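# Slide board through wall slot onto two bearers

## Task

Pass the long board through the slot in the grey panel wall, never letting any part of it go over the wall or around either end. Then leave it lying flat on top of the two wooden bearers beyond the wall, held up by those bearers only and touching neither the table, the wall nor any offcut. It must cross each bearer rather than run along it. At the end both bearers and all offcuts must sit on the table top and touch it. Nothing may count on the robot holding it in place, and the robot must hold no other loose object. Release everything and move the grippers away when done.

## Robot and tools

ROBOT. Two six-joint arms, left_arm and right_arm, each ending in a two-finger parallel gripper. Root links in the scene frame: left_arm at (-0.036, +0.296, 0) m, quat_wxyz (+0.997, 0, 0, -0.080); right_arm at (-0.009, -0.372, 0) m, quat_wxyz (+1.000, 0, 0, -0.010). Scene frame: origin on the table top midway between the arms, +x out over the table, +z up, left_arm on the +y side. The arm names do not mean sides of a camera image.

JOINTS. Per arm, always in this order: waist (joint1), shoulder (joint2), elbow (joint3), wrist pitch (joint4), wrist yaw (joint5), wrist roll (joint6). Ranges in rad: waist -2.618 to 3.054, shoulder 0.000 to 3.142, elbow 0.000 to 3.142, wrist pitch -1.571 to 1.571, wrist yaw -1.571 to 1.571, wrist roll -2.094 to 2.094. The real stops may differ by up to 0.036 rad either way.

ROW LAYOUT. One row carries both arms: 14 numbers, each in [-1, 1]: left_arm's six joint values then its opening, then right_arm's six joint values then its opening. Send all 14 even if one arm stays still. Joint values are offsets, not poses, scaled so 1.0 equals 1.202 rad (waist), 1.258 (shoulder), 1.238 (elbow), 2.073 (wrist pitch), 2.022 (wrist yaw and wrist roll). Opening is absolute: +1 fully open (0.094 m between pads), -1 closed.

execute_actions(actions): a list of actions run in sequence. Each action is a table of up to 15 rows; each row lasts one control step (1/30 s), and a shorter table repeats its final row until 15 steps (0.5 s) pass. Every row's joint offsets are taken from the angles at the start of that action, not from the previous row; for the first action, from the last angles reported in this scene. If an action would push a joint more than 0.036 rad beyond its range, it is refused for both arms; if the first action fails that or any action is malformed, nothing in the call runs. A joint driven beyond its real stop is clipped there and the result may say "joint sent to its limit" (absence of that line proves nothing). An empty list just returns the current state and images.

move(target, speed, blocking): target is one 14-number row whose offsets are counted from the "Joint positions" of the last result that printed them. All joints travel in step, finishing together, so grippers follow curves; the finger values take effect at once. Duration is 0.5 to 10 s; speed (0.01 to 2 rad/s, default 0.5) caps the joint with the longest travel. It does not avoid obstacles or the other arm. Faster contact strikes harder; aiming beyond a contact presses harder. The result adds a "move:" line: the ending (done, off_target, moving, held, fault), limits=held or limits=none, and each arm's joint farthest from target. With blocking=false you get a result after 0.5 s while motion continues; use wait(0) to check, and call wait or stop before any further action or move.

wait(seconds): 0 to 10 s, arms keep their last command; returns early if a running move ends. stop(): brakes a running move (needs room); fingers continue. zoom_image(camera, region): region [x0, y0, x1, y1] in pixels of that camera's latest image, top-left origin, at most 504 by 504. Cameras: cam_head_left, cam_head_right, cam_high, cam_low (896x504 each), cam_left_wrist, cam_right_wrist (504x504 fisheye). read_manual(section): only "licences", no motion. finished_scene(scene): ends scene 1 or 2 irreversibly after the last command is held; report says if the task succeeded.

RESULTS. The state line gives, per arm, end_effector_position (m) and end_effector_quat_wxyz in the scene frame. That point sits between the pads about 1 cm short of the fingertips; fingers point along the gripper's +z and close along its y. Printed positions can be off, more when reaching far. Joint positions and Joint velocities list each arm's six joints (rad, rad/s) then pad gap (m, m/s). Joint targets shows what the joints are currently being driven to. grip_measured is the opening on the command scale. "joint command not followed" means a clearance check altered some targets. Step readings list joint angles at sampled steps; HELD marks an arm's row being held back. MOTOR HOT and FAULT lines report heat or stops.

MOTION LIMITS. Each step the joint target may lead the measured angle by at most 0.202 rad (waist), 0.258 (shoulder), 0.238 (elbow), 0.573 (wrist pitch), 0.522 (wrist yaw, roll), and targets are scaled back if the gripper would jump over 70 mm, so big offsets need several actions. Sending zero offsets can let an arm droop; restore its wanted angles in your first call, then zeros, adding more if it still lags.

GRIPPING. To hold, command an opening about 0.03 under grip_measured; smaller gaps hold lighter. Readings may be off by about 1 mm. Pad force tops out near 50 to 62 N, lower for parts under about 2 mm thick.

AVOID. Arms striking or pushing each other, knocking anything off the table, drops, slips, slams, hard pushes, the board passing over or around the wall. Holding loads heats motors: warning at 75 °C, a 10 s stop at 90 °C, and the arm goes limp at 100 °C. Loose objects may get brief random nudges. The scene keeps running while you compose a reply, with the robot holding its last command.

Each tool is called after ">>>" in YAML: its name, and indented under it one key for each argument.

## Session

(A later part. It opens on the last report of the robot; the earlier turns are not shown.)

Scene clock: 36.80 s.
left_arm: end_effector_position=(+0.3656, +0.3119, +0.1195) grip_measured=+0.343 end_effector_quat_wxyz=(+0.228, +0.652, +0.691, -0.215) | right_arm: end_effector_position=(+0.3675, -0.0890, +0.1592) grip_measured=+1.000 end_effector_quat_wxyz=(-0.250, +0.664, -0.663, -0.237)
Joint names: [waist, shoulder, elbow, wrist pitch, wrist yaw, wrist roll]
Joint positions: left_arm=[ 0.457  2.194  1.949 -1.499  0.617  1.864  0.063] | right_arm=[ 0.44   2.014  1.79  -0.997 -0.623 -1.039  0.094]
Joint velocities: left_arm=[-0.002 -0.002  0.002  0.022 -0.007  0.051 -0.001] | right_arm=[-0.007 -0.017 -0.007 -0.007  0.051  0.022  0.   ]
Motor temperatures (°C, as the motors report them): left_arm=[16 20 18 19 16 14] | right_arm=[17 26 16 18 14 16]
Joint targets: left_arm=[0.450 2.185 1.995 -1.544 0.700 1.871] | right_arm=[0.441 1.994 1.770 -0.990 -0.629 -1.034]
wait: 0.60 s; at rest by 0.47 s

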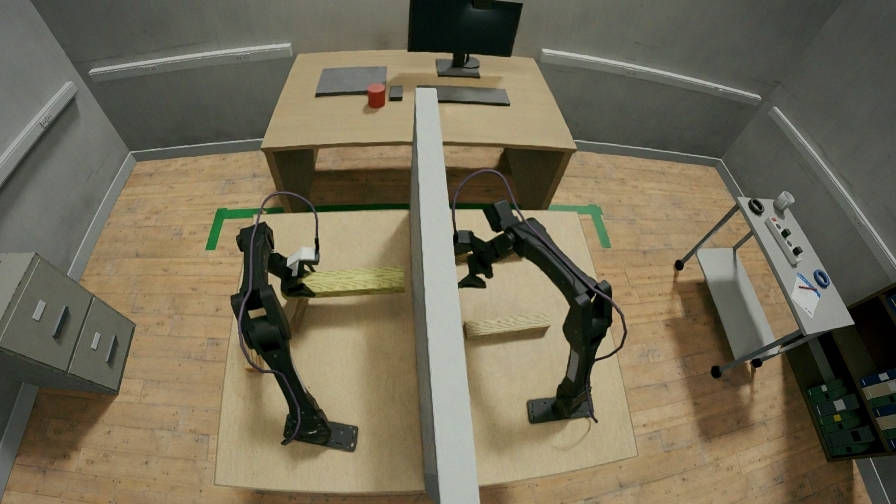

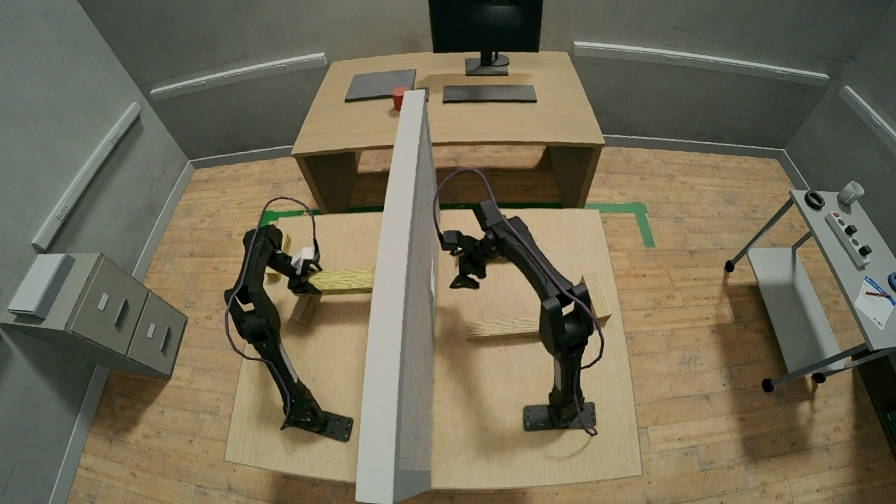

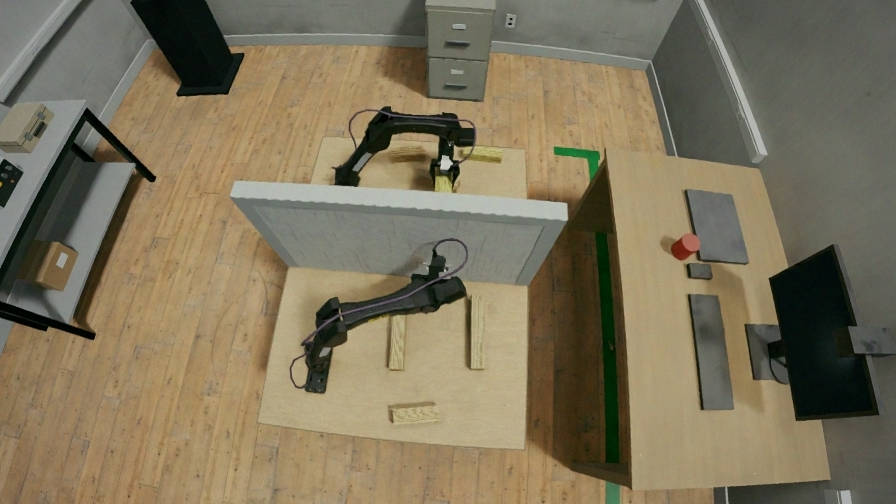

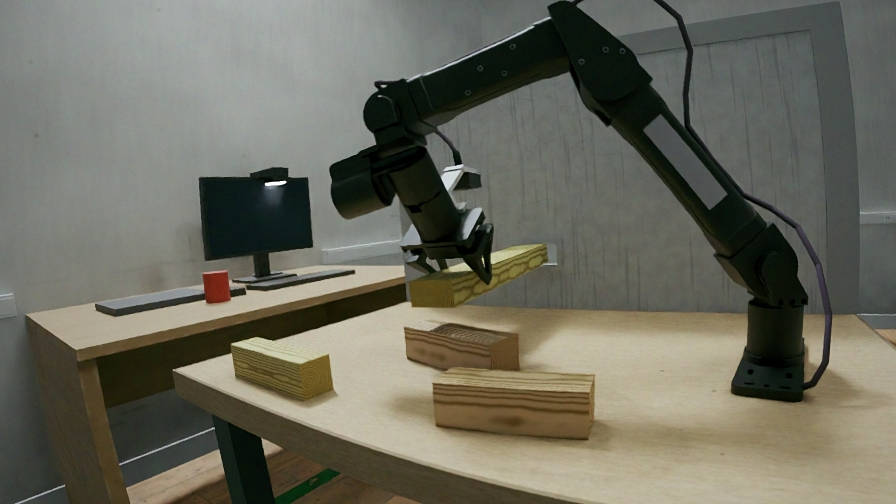

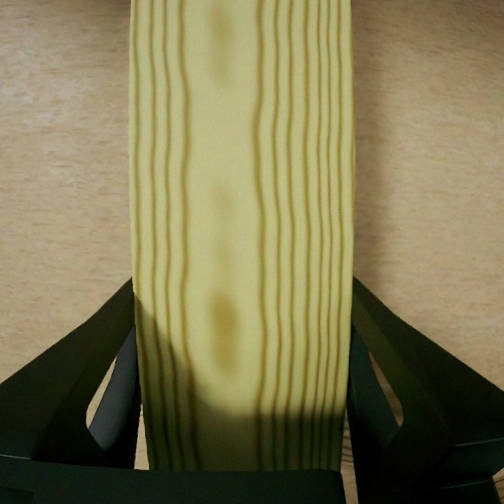

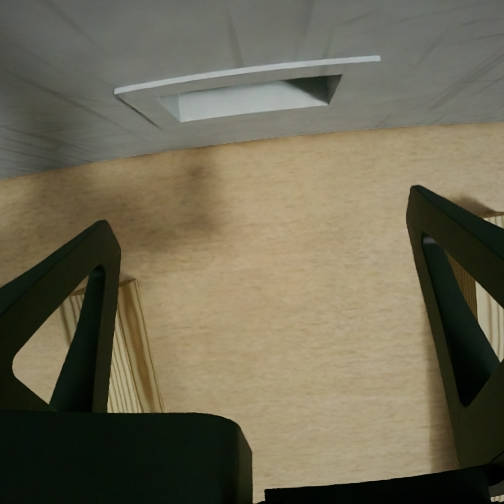

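>>> execute_actions:
  actions:
    - [[-0.0065,-0.0086,0.0347,-0.0191,0.04,0.0017,0.0,0.0008,-0.0159,-0.0162,0.0034,-0.003,0.0025,1],[-0.0085,-0.0126,0.028,-0.0125,0.0373,-0.003,0.0,0.0008,-0.0159,-0.0162,0.0034,-0.003,0.0025,1],[-0.0115,-0.0187,0.0182,-0.0035,0.0335,-0.0093,0.0,0.0008,-0.0159,-0.0162,0.0034,-0.003,0.0025,1],[-0.0153,-0.0264,0.0063,0.0064,0.0294,-0.0162,0.0,0.0008,-0.0159,-0.0162,0.0034,-0.003,0.0025,1],[-0.0198,-0.0351,-0.0067,0.0154,0.0257,-0.0225,0.0,0.0008,-0.0159,-0.0162,0.0034,-0.003,0.0025,1],[-0.0247,-0.0442,-0.0196,0.022,0.023,-0.0272,0.0,0.0008,-0.0159,-0.0162,0.0034,-0.003,0.0025,1],[-0.0298,-0.0534,-0.0315,0.0246,0.0219,-0.029,0.0,0.0008,-0.0159,-0.0162,0.0034,-0.003,0.0025,1],[-0.0349,-0.0621,-0.0414,0.0246,0.0219,-0.029,0.0,0.0008,-0.0159,-0.0162,0.0034,-0.003,0.0025,1],[-0.0398,-0.0697,-0.048,0.0246,0.0219,-0.029,0.0,0.0008,-0.0159,-0.0162,0.0034,-0.003,0.0025,1],[-0.0442,-0.0758,-0.0505,0.0246,0.0219,-0.029,0.0,0.0008,-0.0159,-0.0162,0.0034,-0.003,0.0025,1],[-0.0481,-0.0799,-0.0505,0.0246,0.0219,-0.029,0.0,0.0008,-0.0159,-0.0162,0.0034,-0.003,0.0025,1],[-0.0511,-0.0813,-0.0505,0.0246,0.0219,-0.029,0.0,0.0008,-0.0159,-0.0162,0.0034,-0.003,0.0025,1],[-0.053,-0.0813,-0.0505,0.0246,0.0219,-0.029,0.0,0.0008,-0.0159,-0.0162,0.0034,-0.003,0.0025,1],[-0.0537,-0.0813,-0.0505,0.0246,0.0219,-0.029,0.0,0.0008,-0.0159,-0.0162,0.0034,-0.003,0.0025,1],[-0.0537,-0.0813,-0.0505,0.0246,0.0219,-0.029,0.0,0.0008,-0.0159,-0.0162,0.0034,-0.003,0.0025,1]]

>>> wait:
  seconds: 0.4

>>> zoom_image:
  camera: "cam_low"
  region: [490, 230, 570, 280]

>>> zoom_image:
  camera: "cam_low"
  region: [390, 210, 590, 320]

Scene clock: 40.50 s.
left_arm: end_effector_position=(+0.3665, +0.2926, +0.1249) grip_measured=+0.343 end_effector_quat_wxyz=(+0.221, +0.668, +0.684, -0.191) | right_arm: end_effector_position=(+0.3675, -0.0890, +0.1592) grip_measured=+1.000 end_effector_quat_wxyz=(-0.250, +0.664, -0.663, -0.237)
Joint names: [waist, shoulder, elbow, wrist pitch, wrist yaw, wrist roll]
Joint positions: left_arm=[ 0.397  2.134  1.896 -1.435  0.586  1.815  0.063] | right_arm=[ 0.44   2.014  1.79  -0.997 -0.623 -1.039  0.094]
Joint velocities: left_arm=[-0.11  -0.1   -0.007  0.007  0.081 -0.037 -0.001] | right_arm=[-0.012 -0.017  0.007 -0.007  0.007 -0.007  0.   ]
Motor temperatures (°C, as the motors report them): left_arm=[16 21 18 19 16 14] | right_arm=[17 26 16 18 14 16]
Joint targets: left_arm=[0.393 2.091 1.887 -1.448 0.661 1.806] | right_arm=[0.441 1.994 1.770 -0.990 -0.629 -1.034]
Step readings (joint positions):
0: left_arm=[0.457 2.194 1.949 -1.499 0.617 1.865] | right_arm=[0.440 2.014 1.790 -0.997 -0.623 -1.039]
1: left_arm=[0.457 2.194 1.949 -1.499 0.617 1.865] | right_arm=[0.440 2.014 1.790 -0.997 -0.623 -1.039]
2: left_arm=[0.457 2.194 1.949 -1.499 0.617 1.864] | right_arm=[0.440 2.014 1.790 -0.997 -0.623 -1.039]
4: left_arm=[0.456 2.194 1.949 -1.494 0.613 1.857] | right_arm=[0.440 2.014 1.790 -0.997 -0.623 -1.039]
8: left_arm=[0.441 2.180 1.928 -1.449 0.597 1.830] | right_arm=[0.440 2.014 1.790 -0.997 -0.623 -1.039]
15: Joint positions above

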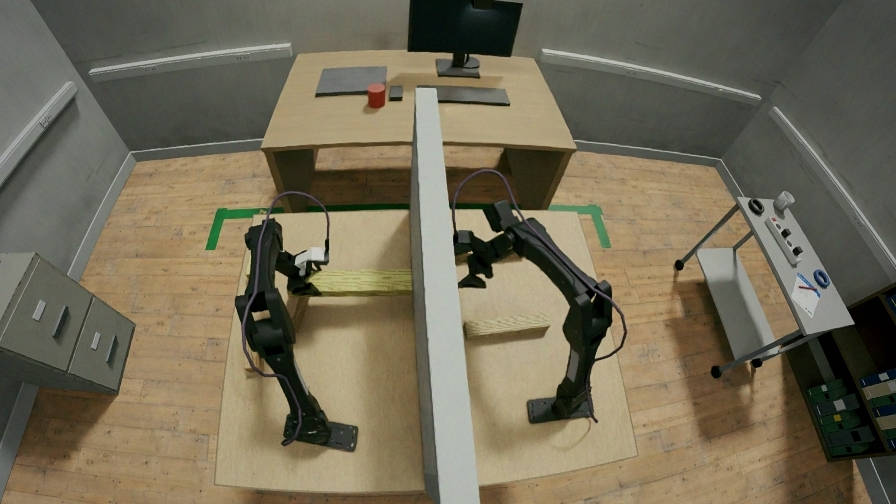

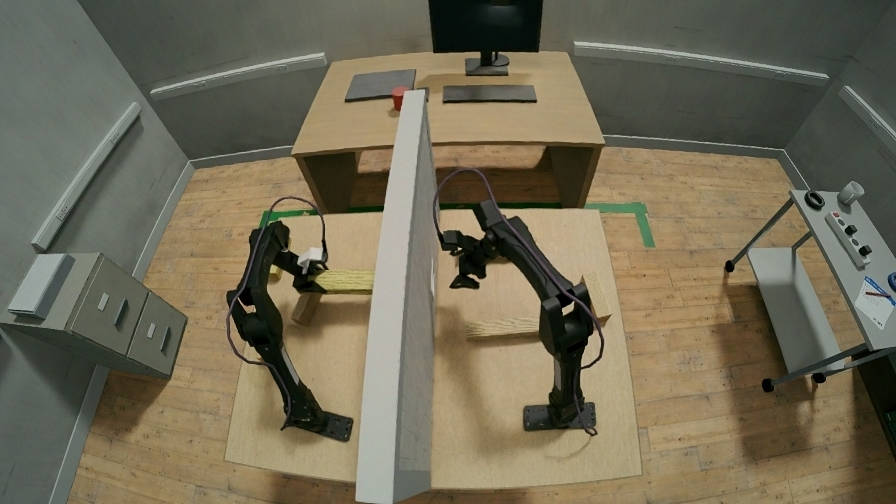

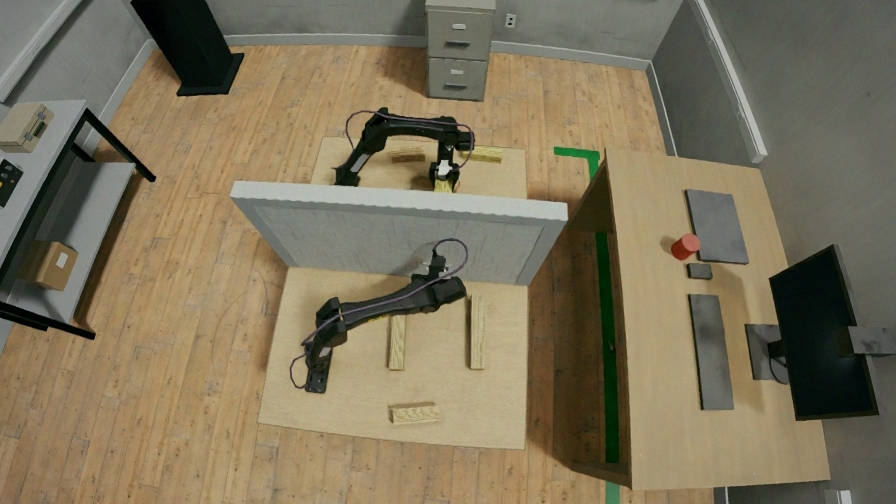

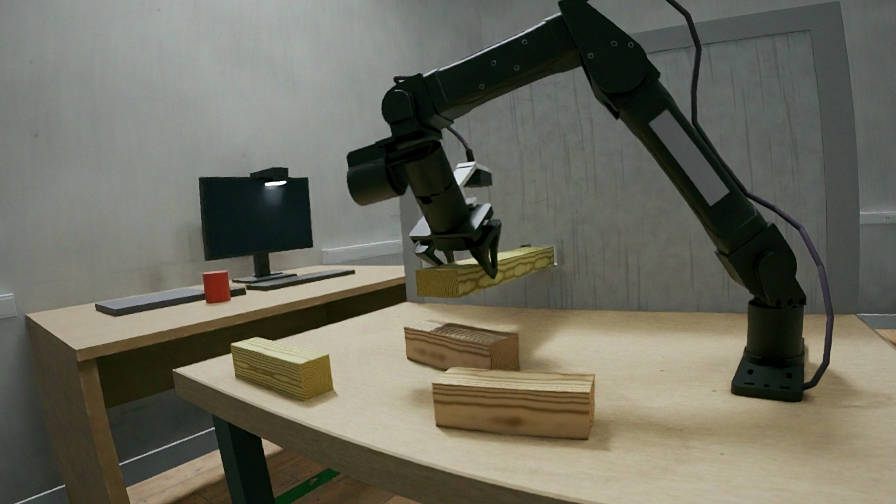

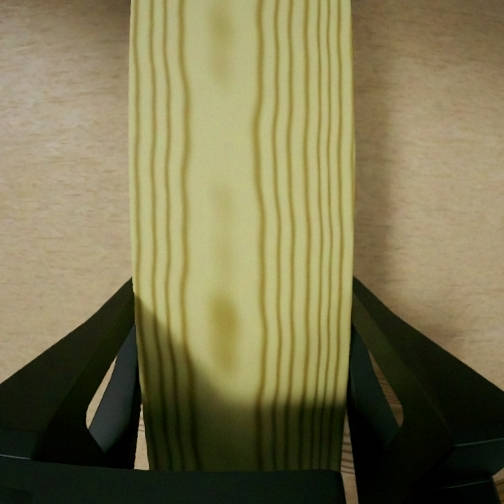

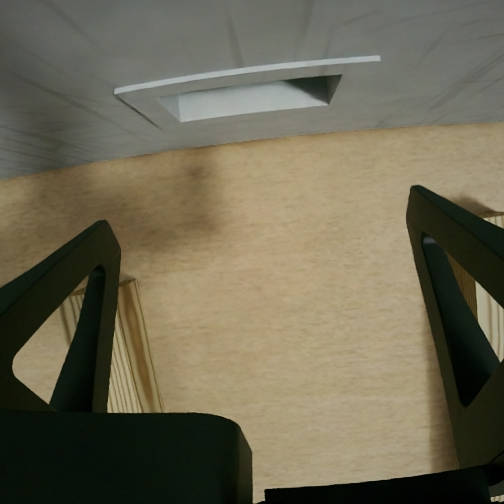

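Scene clock: 40.90 s.
left_arm: end_effector_position=(+0.3670, +0.2911, +0.1266) grip_measured=+0.343 end_effector_quat_wxyz=(+0.222, +0.670, +0.683, -0.189) | right_arm: end_effector_position=(+0.3675, -0.0890, +0.1592) grip_measured=+1.000 end_effector_quat_wxyz=(-0.250, +0.664, -0.663, -0.237)
Joint names: [waist, shoulder, elbow, wrist pitch, wrist yaw, wrist roll]
Joint positions: left_arm=[ 0.392  2.129  1.896 -1.433  0.584  1.811  0.063] | right_arm=[ 0.44   2.014  1.79  -0.997 -0.623 -1.039  0.094]
Joint velocities: left_arm=[ 0.007 -0.007 -0.007  0.022  0.007 -0.022  0.   ] | right_arm=[-0.012  0.002 -0.002 -0.037 -0.051  0.022  0.   ]
Motor temperatures (°C, as the motors report them): left_arm=[16 21 18 19 16 14] | right_arm=[17 26 16 18 14 16]
Joint targets: left_arm=[0.393 2.092 1.887 -1.448 0.661 1.806] | right_arm=[0.441 1.994 1.770 -0.990 -0.629 -1.034]
wait: 0.40 s; at rest by 0.33 s

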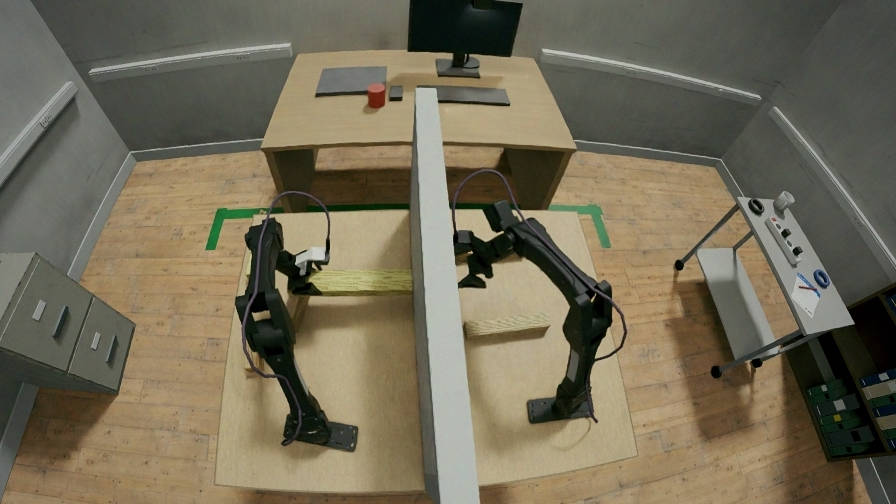

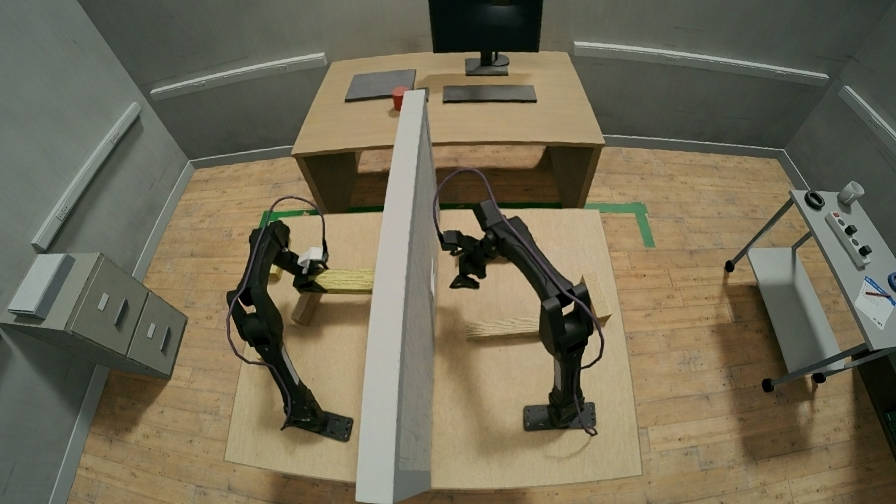

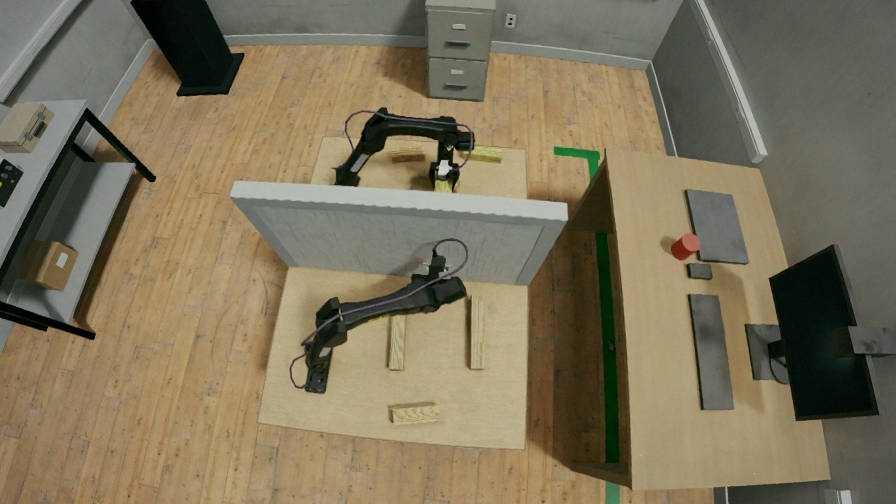

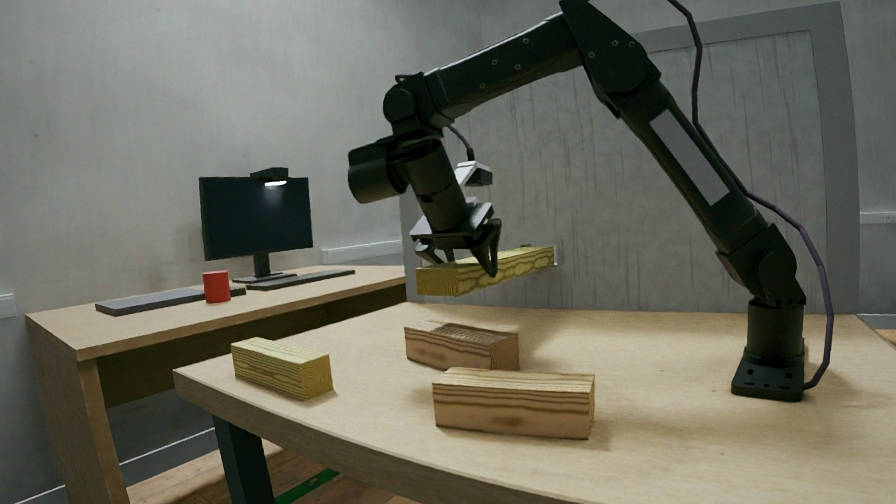

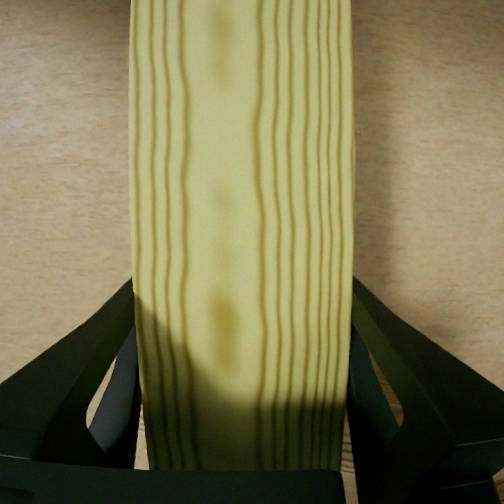

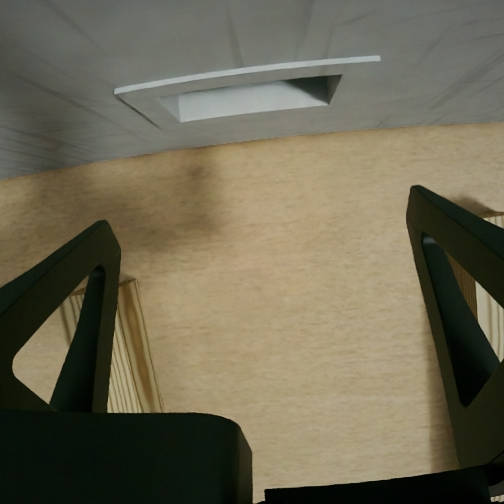

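Region (490, 230, 570, 280) of cam_low's 896x504 image, scaled by 6.300, with more detail than that image has; it fills the top 315 rows of this view, and the rest is white.

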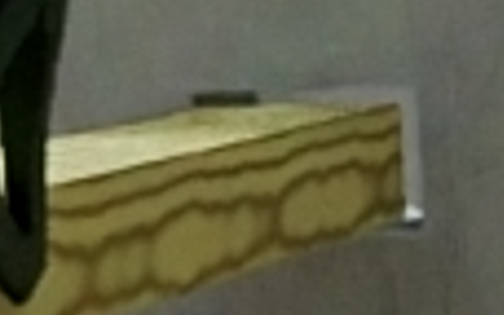

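Region (390, 210, 590, 320) of cam_low's 896x504 image, scaled by 2.520, with more detail than that image has; it fills the top 277 rows of this view, and the rest is white.

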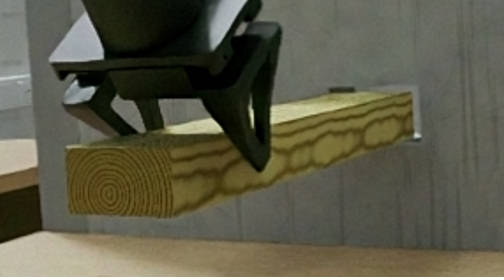

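>>> execute_actions:
  actions:
    - [[-0.0105,-0.0298,-0.0078,-0.0062,0.0447,-0.0131,0.0,0.0008,-0.0159,-0.0162,0.0034,-0.003,0.0025,1],[-0.0311,-0.032,-0.0109,-0.0007,0.0484,-0.0216,0.0,0.0008,-0.0159,-0.0162,0.0034,-0.003,0.0025,1],[-0.0512,-0.0359,-0.0165,0.0086,0.0499,-0.0324,0.0,0.0008,-0.0159,-0.0162,0.0034,-0.003,0.0025,1],[-0.0672,-0.0411,-0.0242,0.0202,0.0516,-0.0437,0.0,0.0008,-0.0159,-0.0162,0.0034,-0.003,0.0025,1],[-0.0793,-0.0469,-0.0331,0.0325,0.0536,-0.0597,0.0,0.0008,-0.0159,-0.0162,0.0034,-0.003,0.0025,1],[-0.0875,-0.0527,-0.0423,0.0439,0.0553,-0.0744,0.0,0.0008,-0.0159,-0.0162,0.0034,-0.003,0.0025,1],[-0.0921,-0.0578,-0.0508,0.0531,0.0568,-0.0861,0.0,0.0008,-0.0159,-0.0162,0.0034,-0.003,0.0025,1],[-0.0932,-0.0619,-0.0578,0.0592,0.0578,-0.0934,0.0,0.0008,-0.0159,-0.0162,0.0034,-0.003,0.0025,1],[-0.0914,-0.0645,-0.0627,0.0618,0.0582,-0.0961,0.0,0.0008,-0.0159,-0.0162,0.0034,-0.003,0.0025,1],[-0.0879,-0.0655,-0.0653,0.0609,0.0581,-0.0941,0.0,0.0008,-0.0159,-0.0162,0.0034,-0.003,0.0025,1],[-0.0848,-0.0651,-0.0656,0.0572,0.0575,-0.0887,0.0,0.0008,-0.0159,-0.0162,0.0034,-0.003,0.0025,1],[-0.085,-0.0638,-0.0643,0.0523,0.0568,-0.0814,0.0,0.0008,-0.0159,-0.0162,0.0034,-0.003,0.0025,1],[-0.0925,-0.0626,-0.0629,0.0484,0.0562,-0.0761,0.0,0.0008,-0.0159,-0.0162,0.0034,-0.003,0.0025,1],[-0.1054,-0.0623,-0.0625,0.0476,0.056,-0.0749,0.0,0.0008,-0.0159,-0.0162,0.0034,-0.003,0.0025,1],[-0.1082,-0.0623,-0.0625,0.0476,0.056,-0.0749,0.0,0.0008,-0.0159,-0.0162,0.0034,-0.003,0.0025,1]]

>>> wait:
  seconds: 0.3

>>> zoom_image:
  camera: "cam_low"
  region: [490, 230, 570, 280]

>>> zoom_image:
  camera: "cam_low"
  region: [410, 210, 610, 320]

Scene clock: 46.03 s.
left_arm: end_effector_position=(+0.3710, +0.2383, +0.1245) grip_measured=+0.343 end_effector_quat_wxyz=(+0.226, +0.666, +0.682, -0.199) | right_arm: end_effector_position=(+0.3675, -0.0890, +0.1592) grip_measured=+1.000 end_effector_quat_wxyz=(-0.250, +0.664, -0.663, -0.237)
Joint names: [waist, shoulder, elbow, wrist pitch, wrist yaw, wrist roll]
Joint positions: left_arm=[ 0.269  2.093  1.826 -1.328  0.612  1.664  0.063] | right_arm=[ 0.44   2.014  1.79  -0.997 -0.623 -1.039  0.094]
Joint velocities: left_arm=[-0.007  0.027 -0.002 -0.007  0.007  0.037  0.002] | right_arm=[ 0.012  0.002  0.002  0.022 -0.037 -0.007  0.   ]
Motor temperatures (°C, as the motors report them): left_arm=[16 22 18 18 16 14] | right_arm=[17 26 16 18 14 16]
Joint targets: left_arm=[0.263 2.050 1.819 -1.334 0.698 1.660] | right_arm=[0.441 1.994 1.770 -0.990 -0.629 -1.034]
Step readings (joint positions):
0: left_arm=[0.392 2.129 1.896 -1.432 0.584 1.811] | right_arm=[0.440 2.014 1.790 -0.997 -0.623 -1.039]
1: left_arm=[0.392 2.129 1.896 -1.432 0.584 1.808] | right_arm=[0.440 2.014 1.790 -0.997 -0.623 -1.039]
2: left_arm=[0.390 2.129 1.896 -1.431 0.585 1.802] | right_arm=[0.440 2.014 1.790 -0.997 -0.623 -1.039]
4: left_arm=[0.374 2.127 1.892 -1.416 0.584 1.780] | right_arm=[0.440 2.014 1.790 -0.997 -0.623 -1.039]
8: left_arm=[0.304 2.107 1.851 -1.354 0.591 1.706] | right_arm=[0.440 2.014 1.790 -0.997 -0.623 -1.039]
15: Joint positions above

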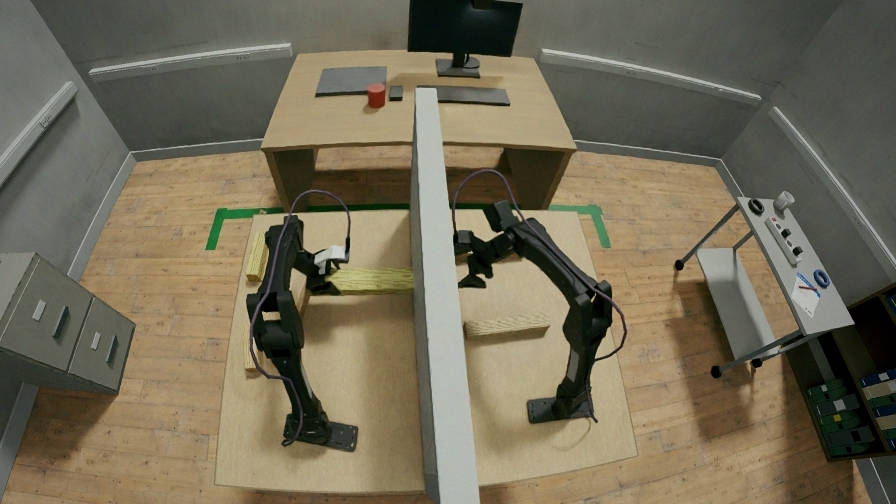

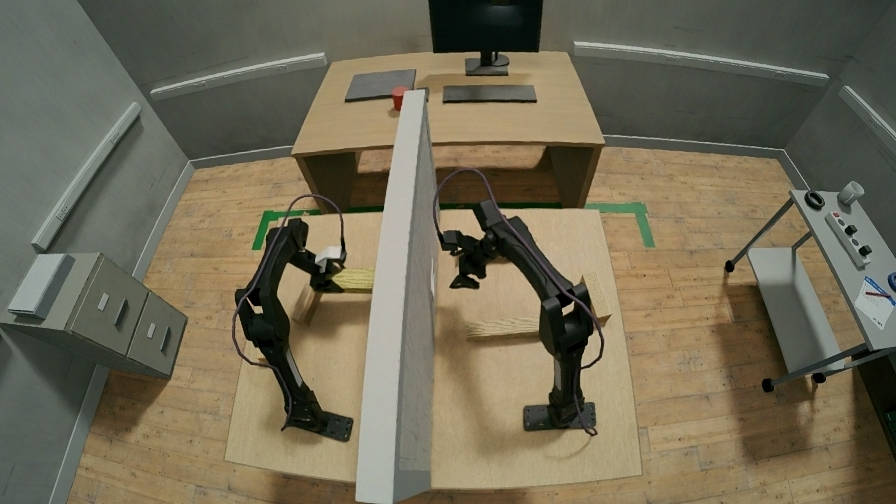

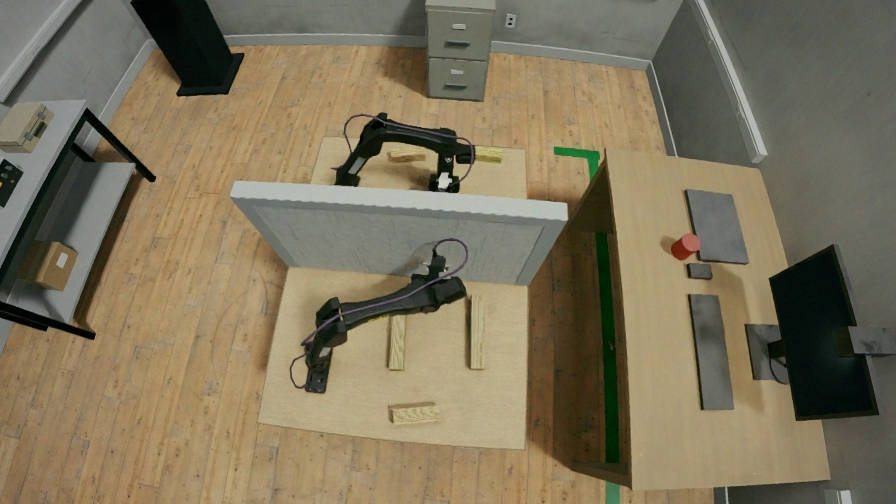

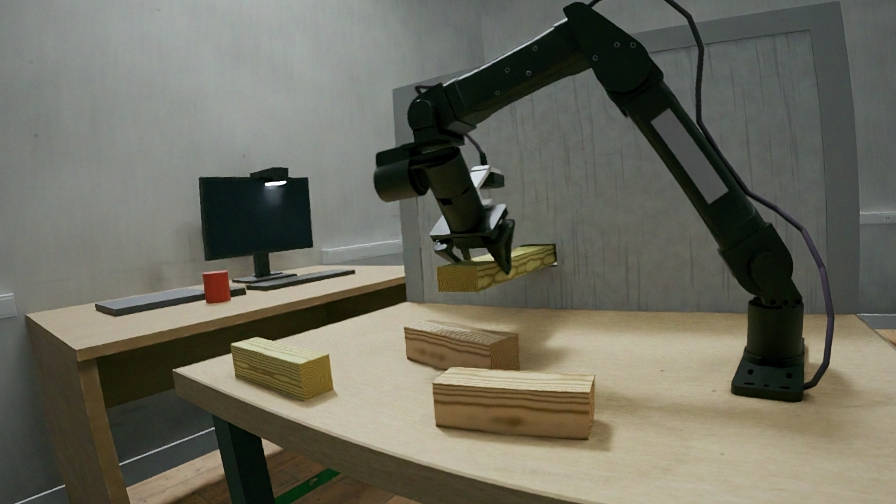

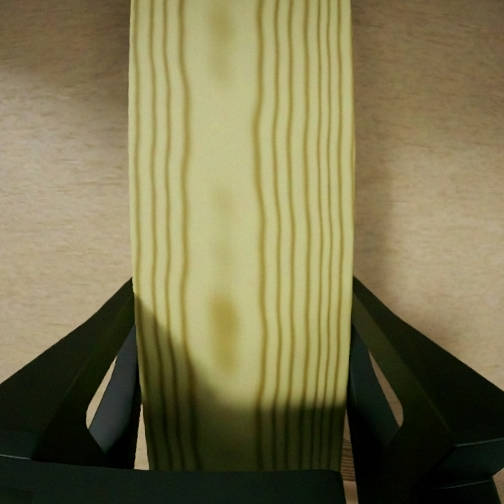

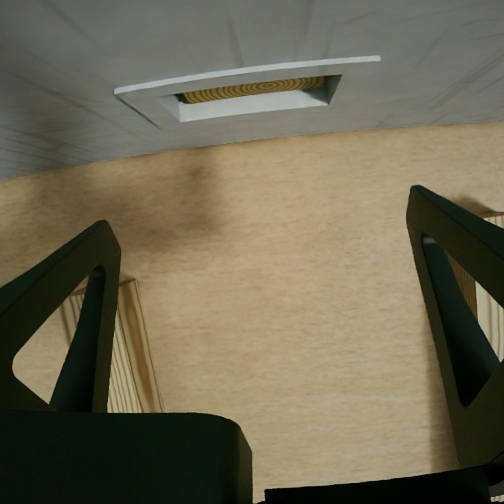

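Scene clock: 46.33 s.
left_arm: end_effector_position=(+0.3711, +0.2380, +0.1245) grip_measured=+0.343 end_effector_quat_wxyz=(+0.226, +0.667, +0.682, -0.199) | right_arm: end_effector_position=(+0.3675, -0.0890, +0.1592) grip_measured=+1.000 end_effector_quat_wxyz=(-0.250, +0.664, -0.663, -0.237)
Joint names: [waist, shoulder, elbow, wrist pitch, wrist yaw, wrist roll]
Joint positions: left_arm=[ 0.268  2.093  1.826 -1.327  0.612  1.664  0.063] | right_arm=[ 0.44   2.014  1.79  -0.997 -0.623 -1.039  0.094]
Joint velocities: left_arm=[ 0.002 -0.007 -0.002  0.051  0.022  0.022 -0.001] | right_arm=[ 0.007  0.007 -0.017  0.022 -0.007  0.007  0.   ]
Motor temperatures (°C, as the motors report them): left_arm=[16 22 18 18 16 14] | right_arm=[17 26 16 18 14 16]
Joint targets: left_arm=[0.262 2.050 1.819 -1.334 0.698 1.660] | right_arm=[0.441 1.994 1.770 -0.990 -0.629 -1.034]
wait: 0.30 s; at rest by 0.17 s

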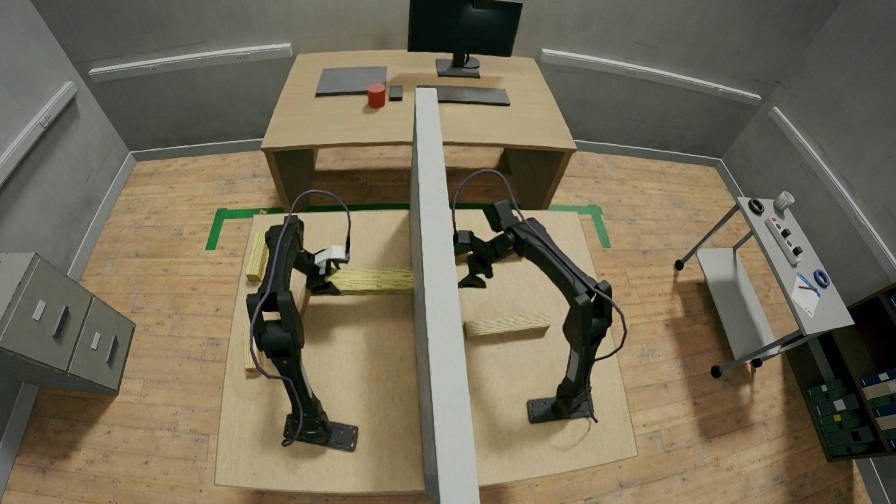

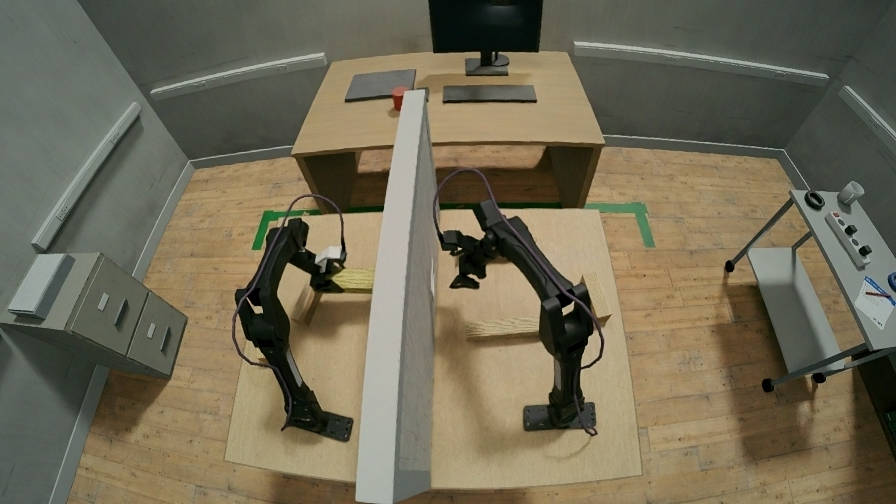

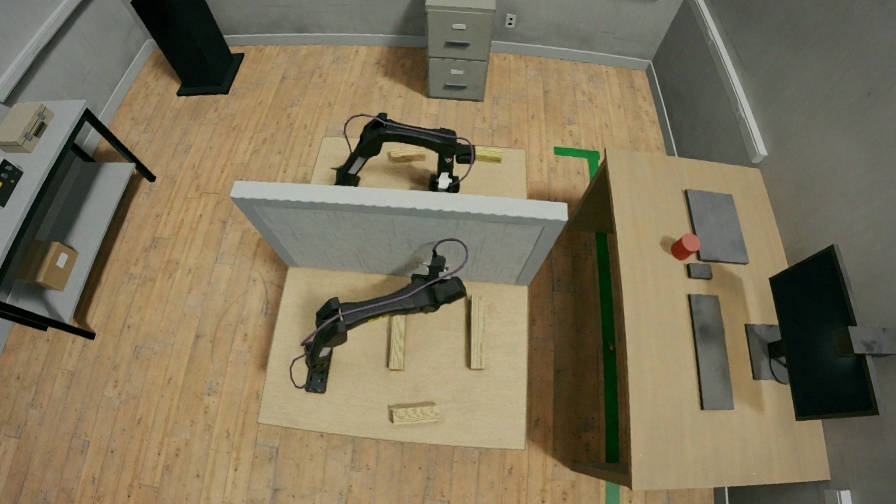

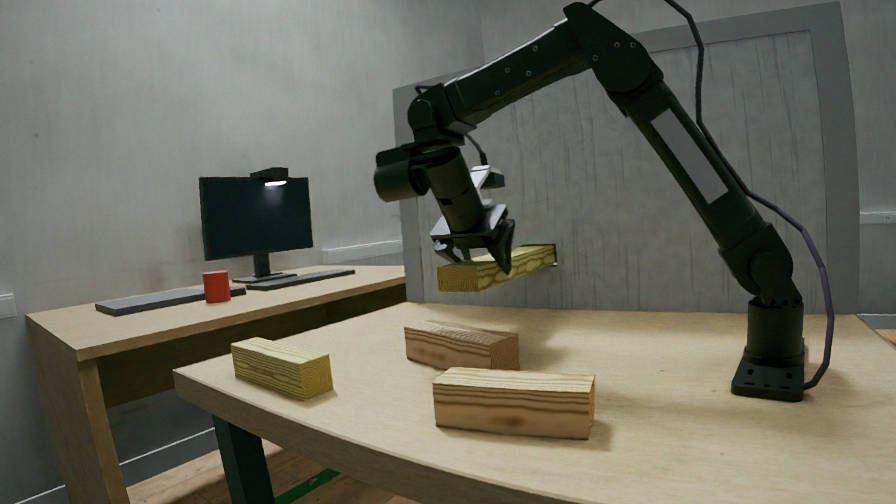

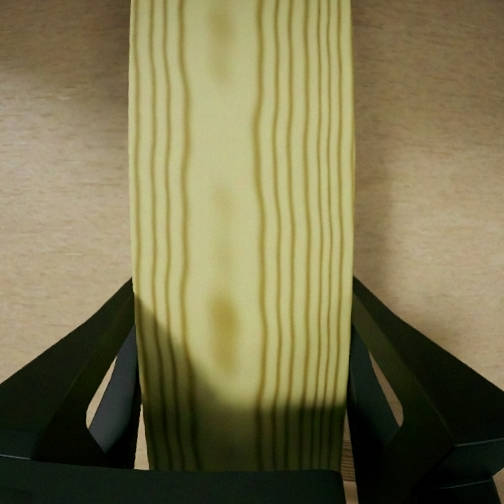

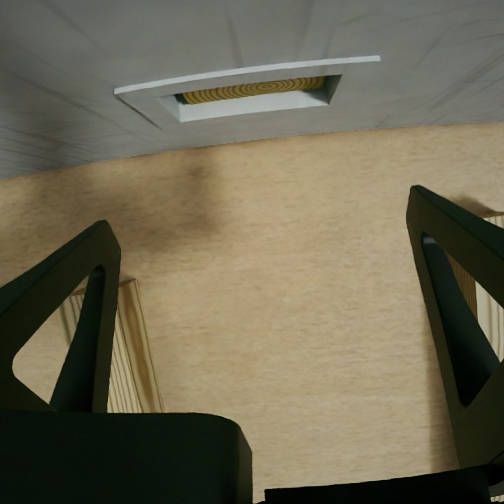

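Region (490, 230, 570, 280) of cam_low's 896x504 image, scaled by 6.300, with more detail than that image has; it fills the top 315 rows of this view, and the rest is white.

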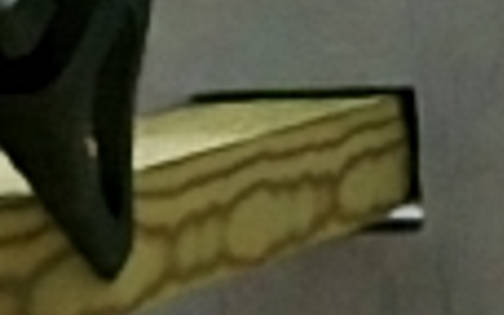

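Region (410, 210, 610, 320) of cam_low's 896x504 image, scaled by 2.520, with more detail than that image has; it fills the top 277 rows of this view, and the rest is white.

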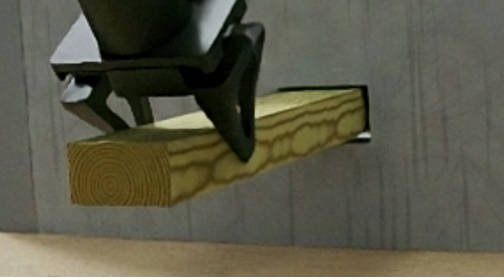

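>>> zoom_image:
  camera: "cam_right_wrist"
  region: [100, 40, 400, 140]

Region (100, 40, 400, 140) of cam_right_wrist's 504x504 image, scaled by 1.680, with more detail than that image has.

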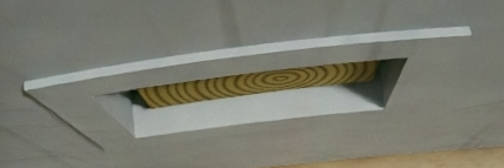

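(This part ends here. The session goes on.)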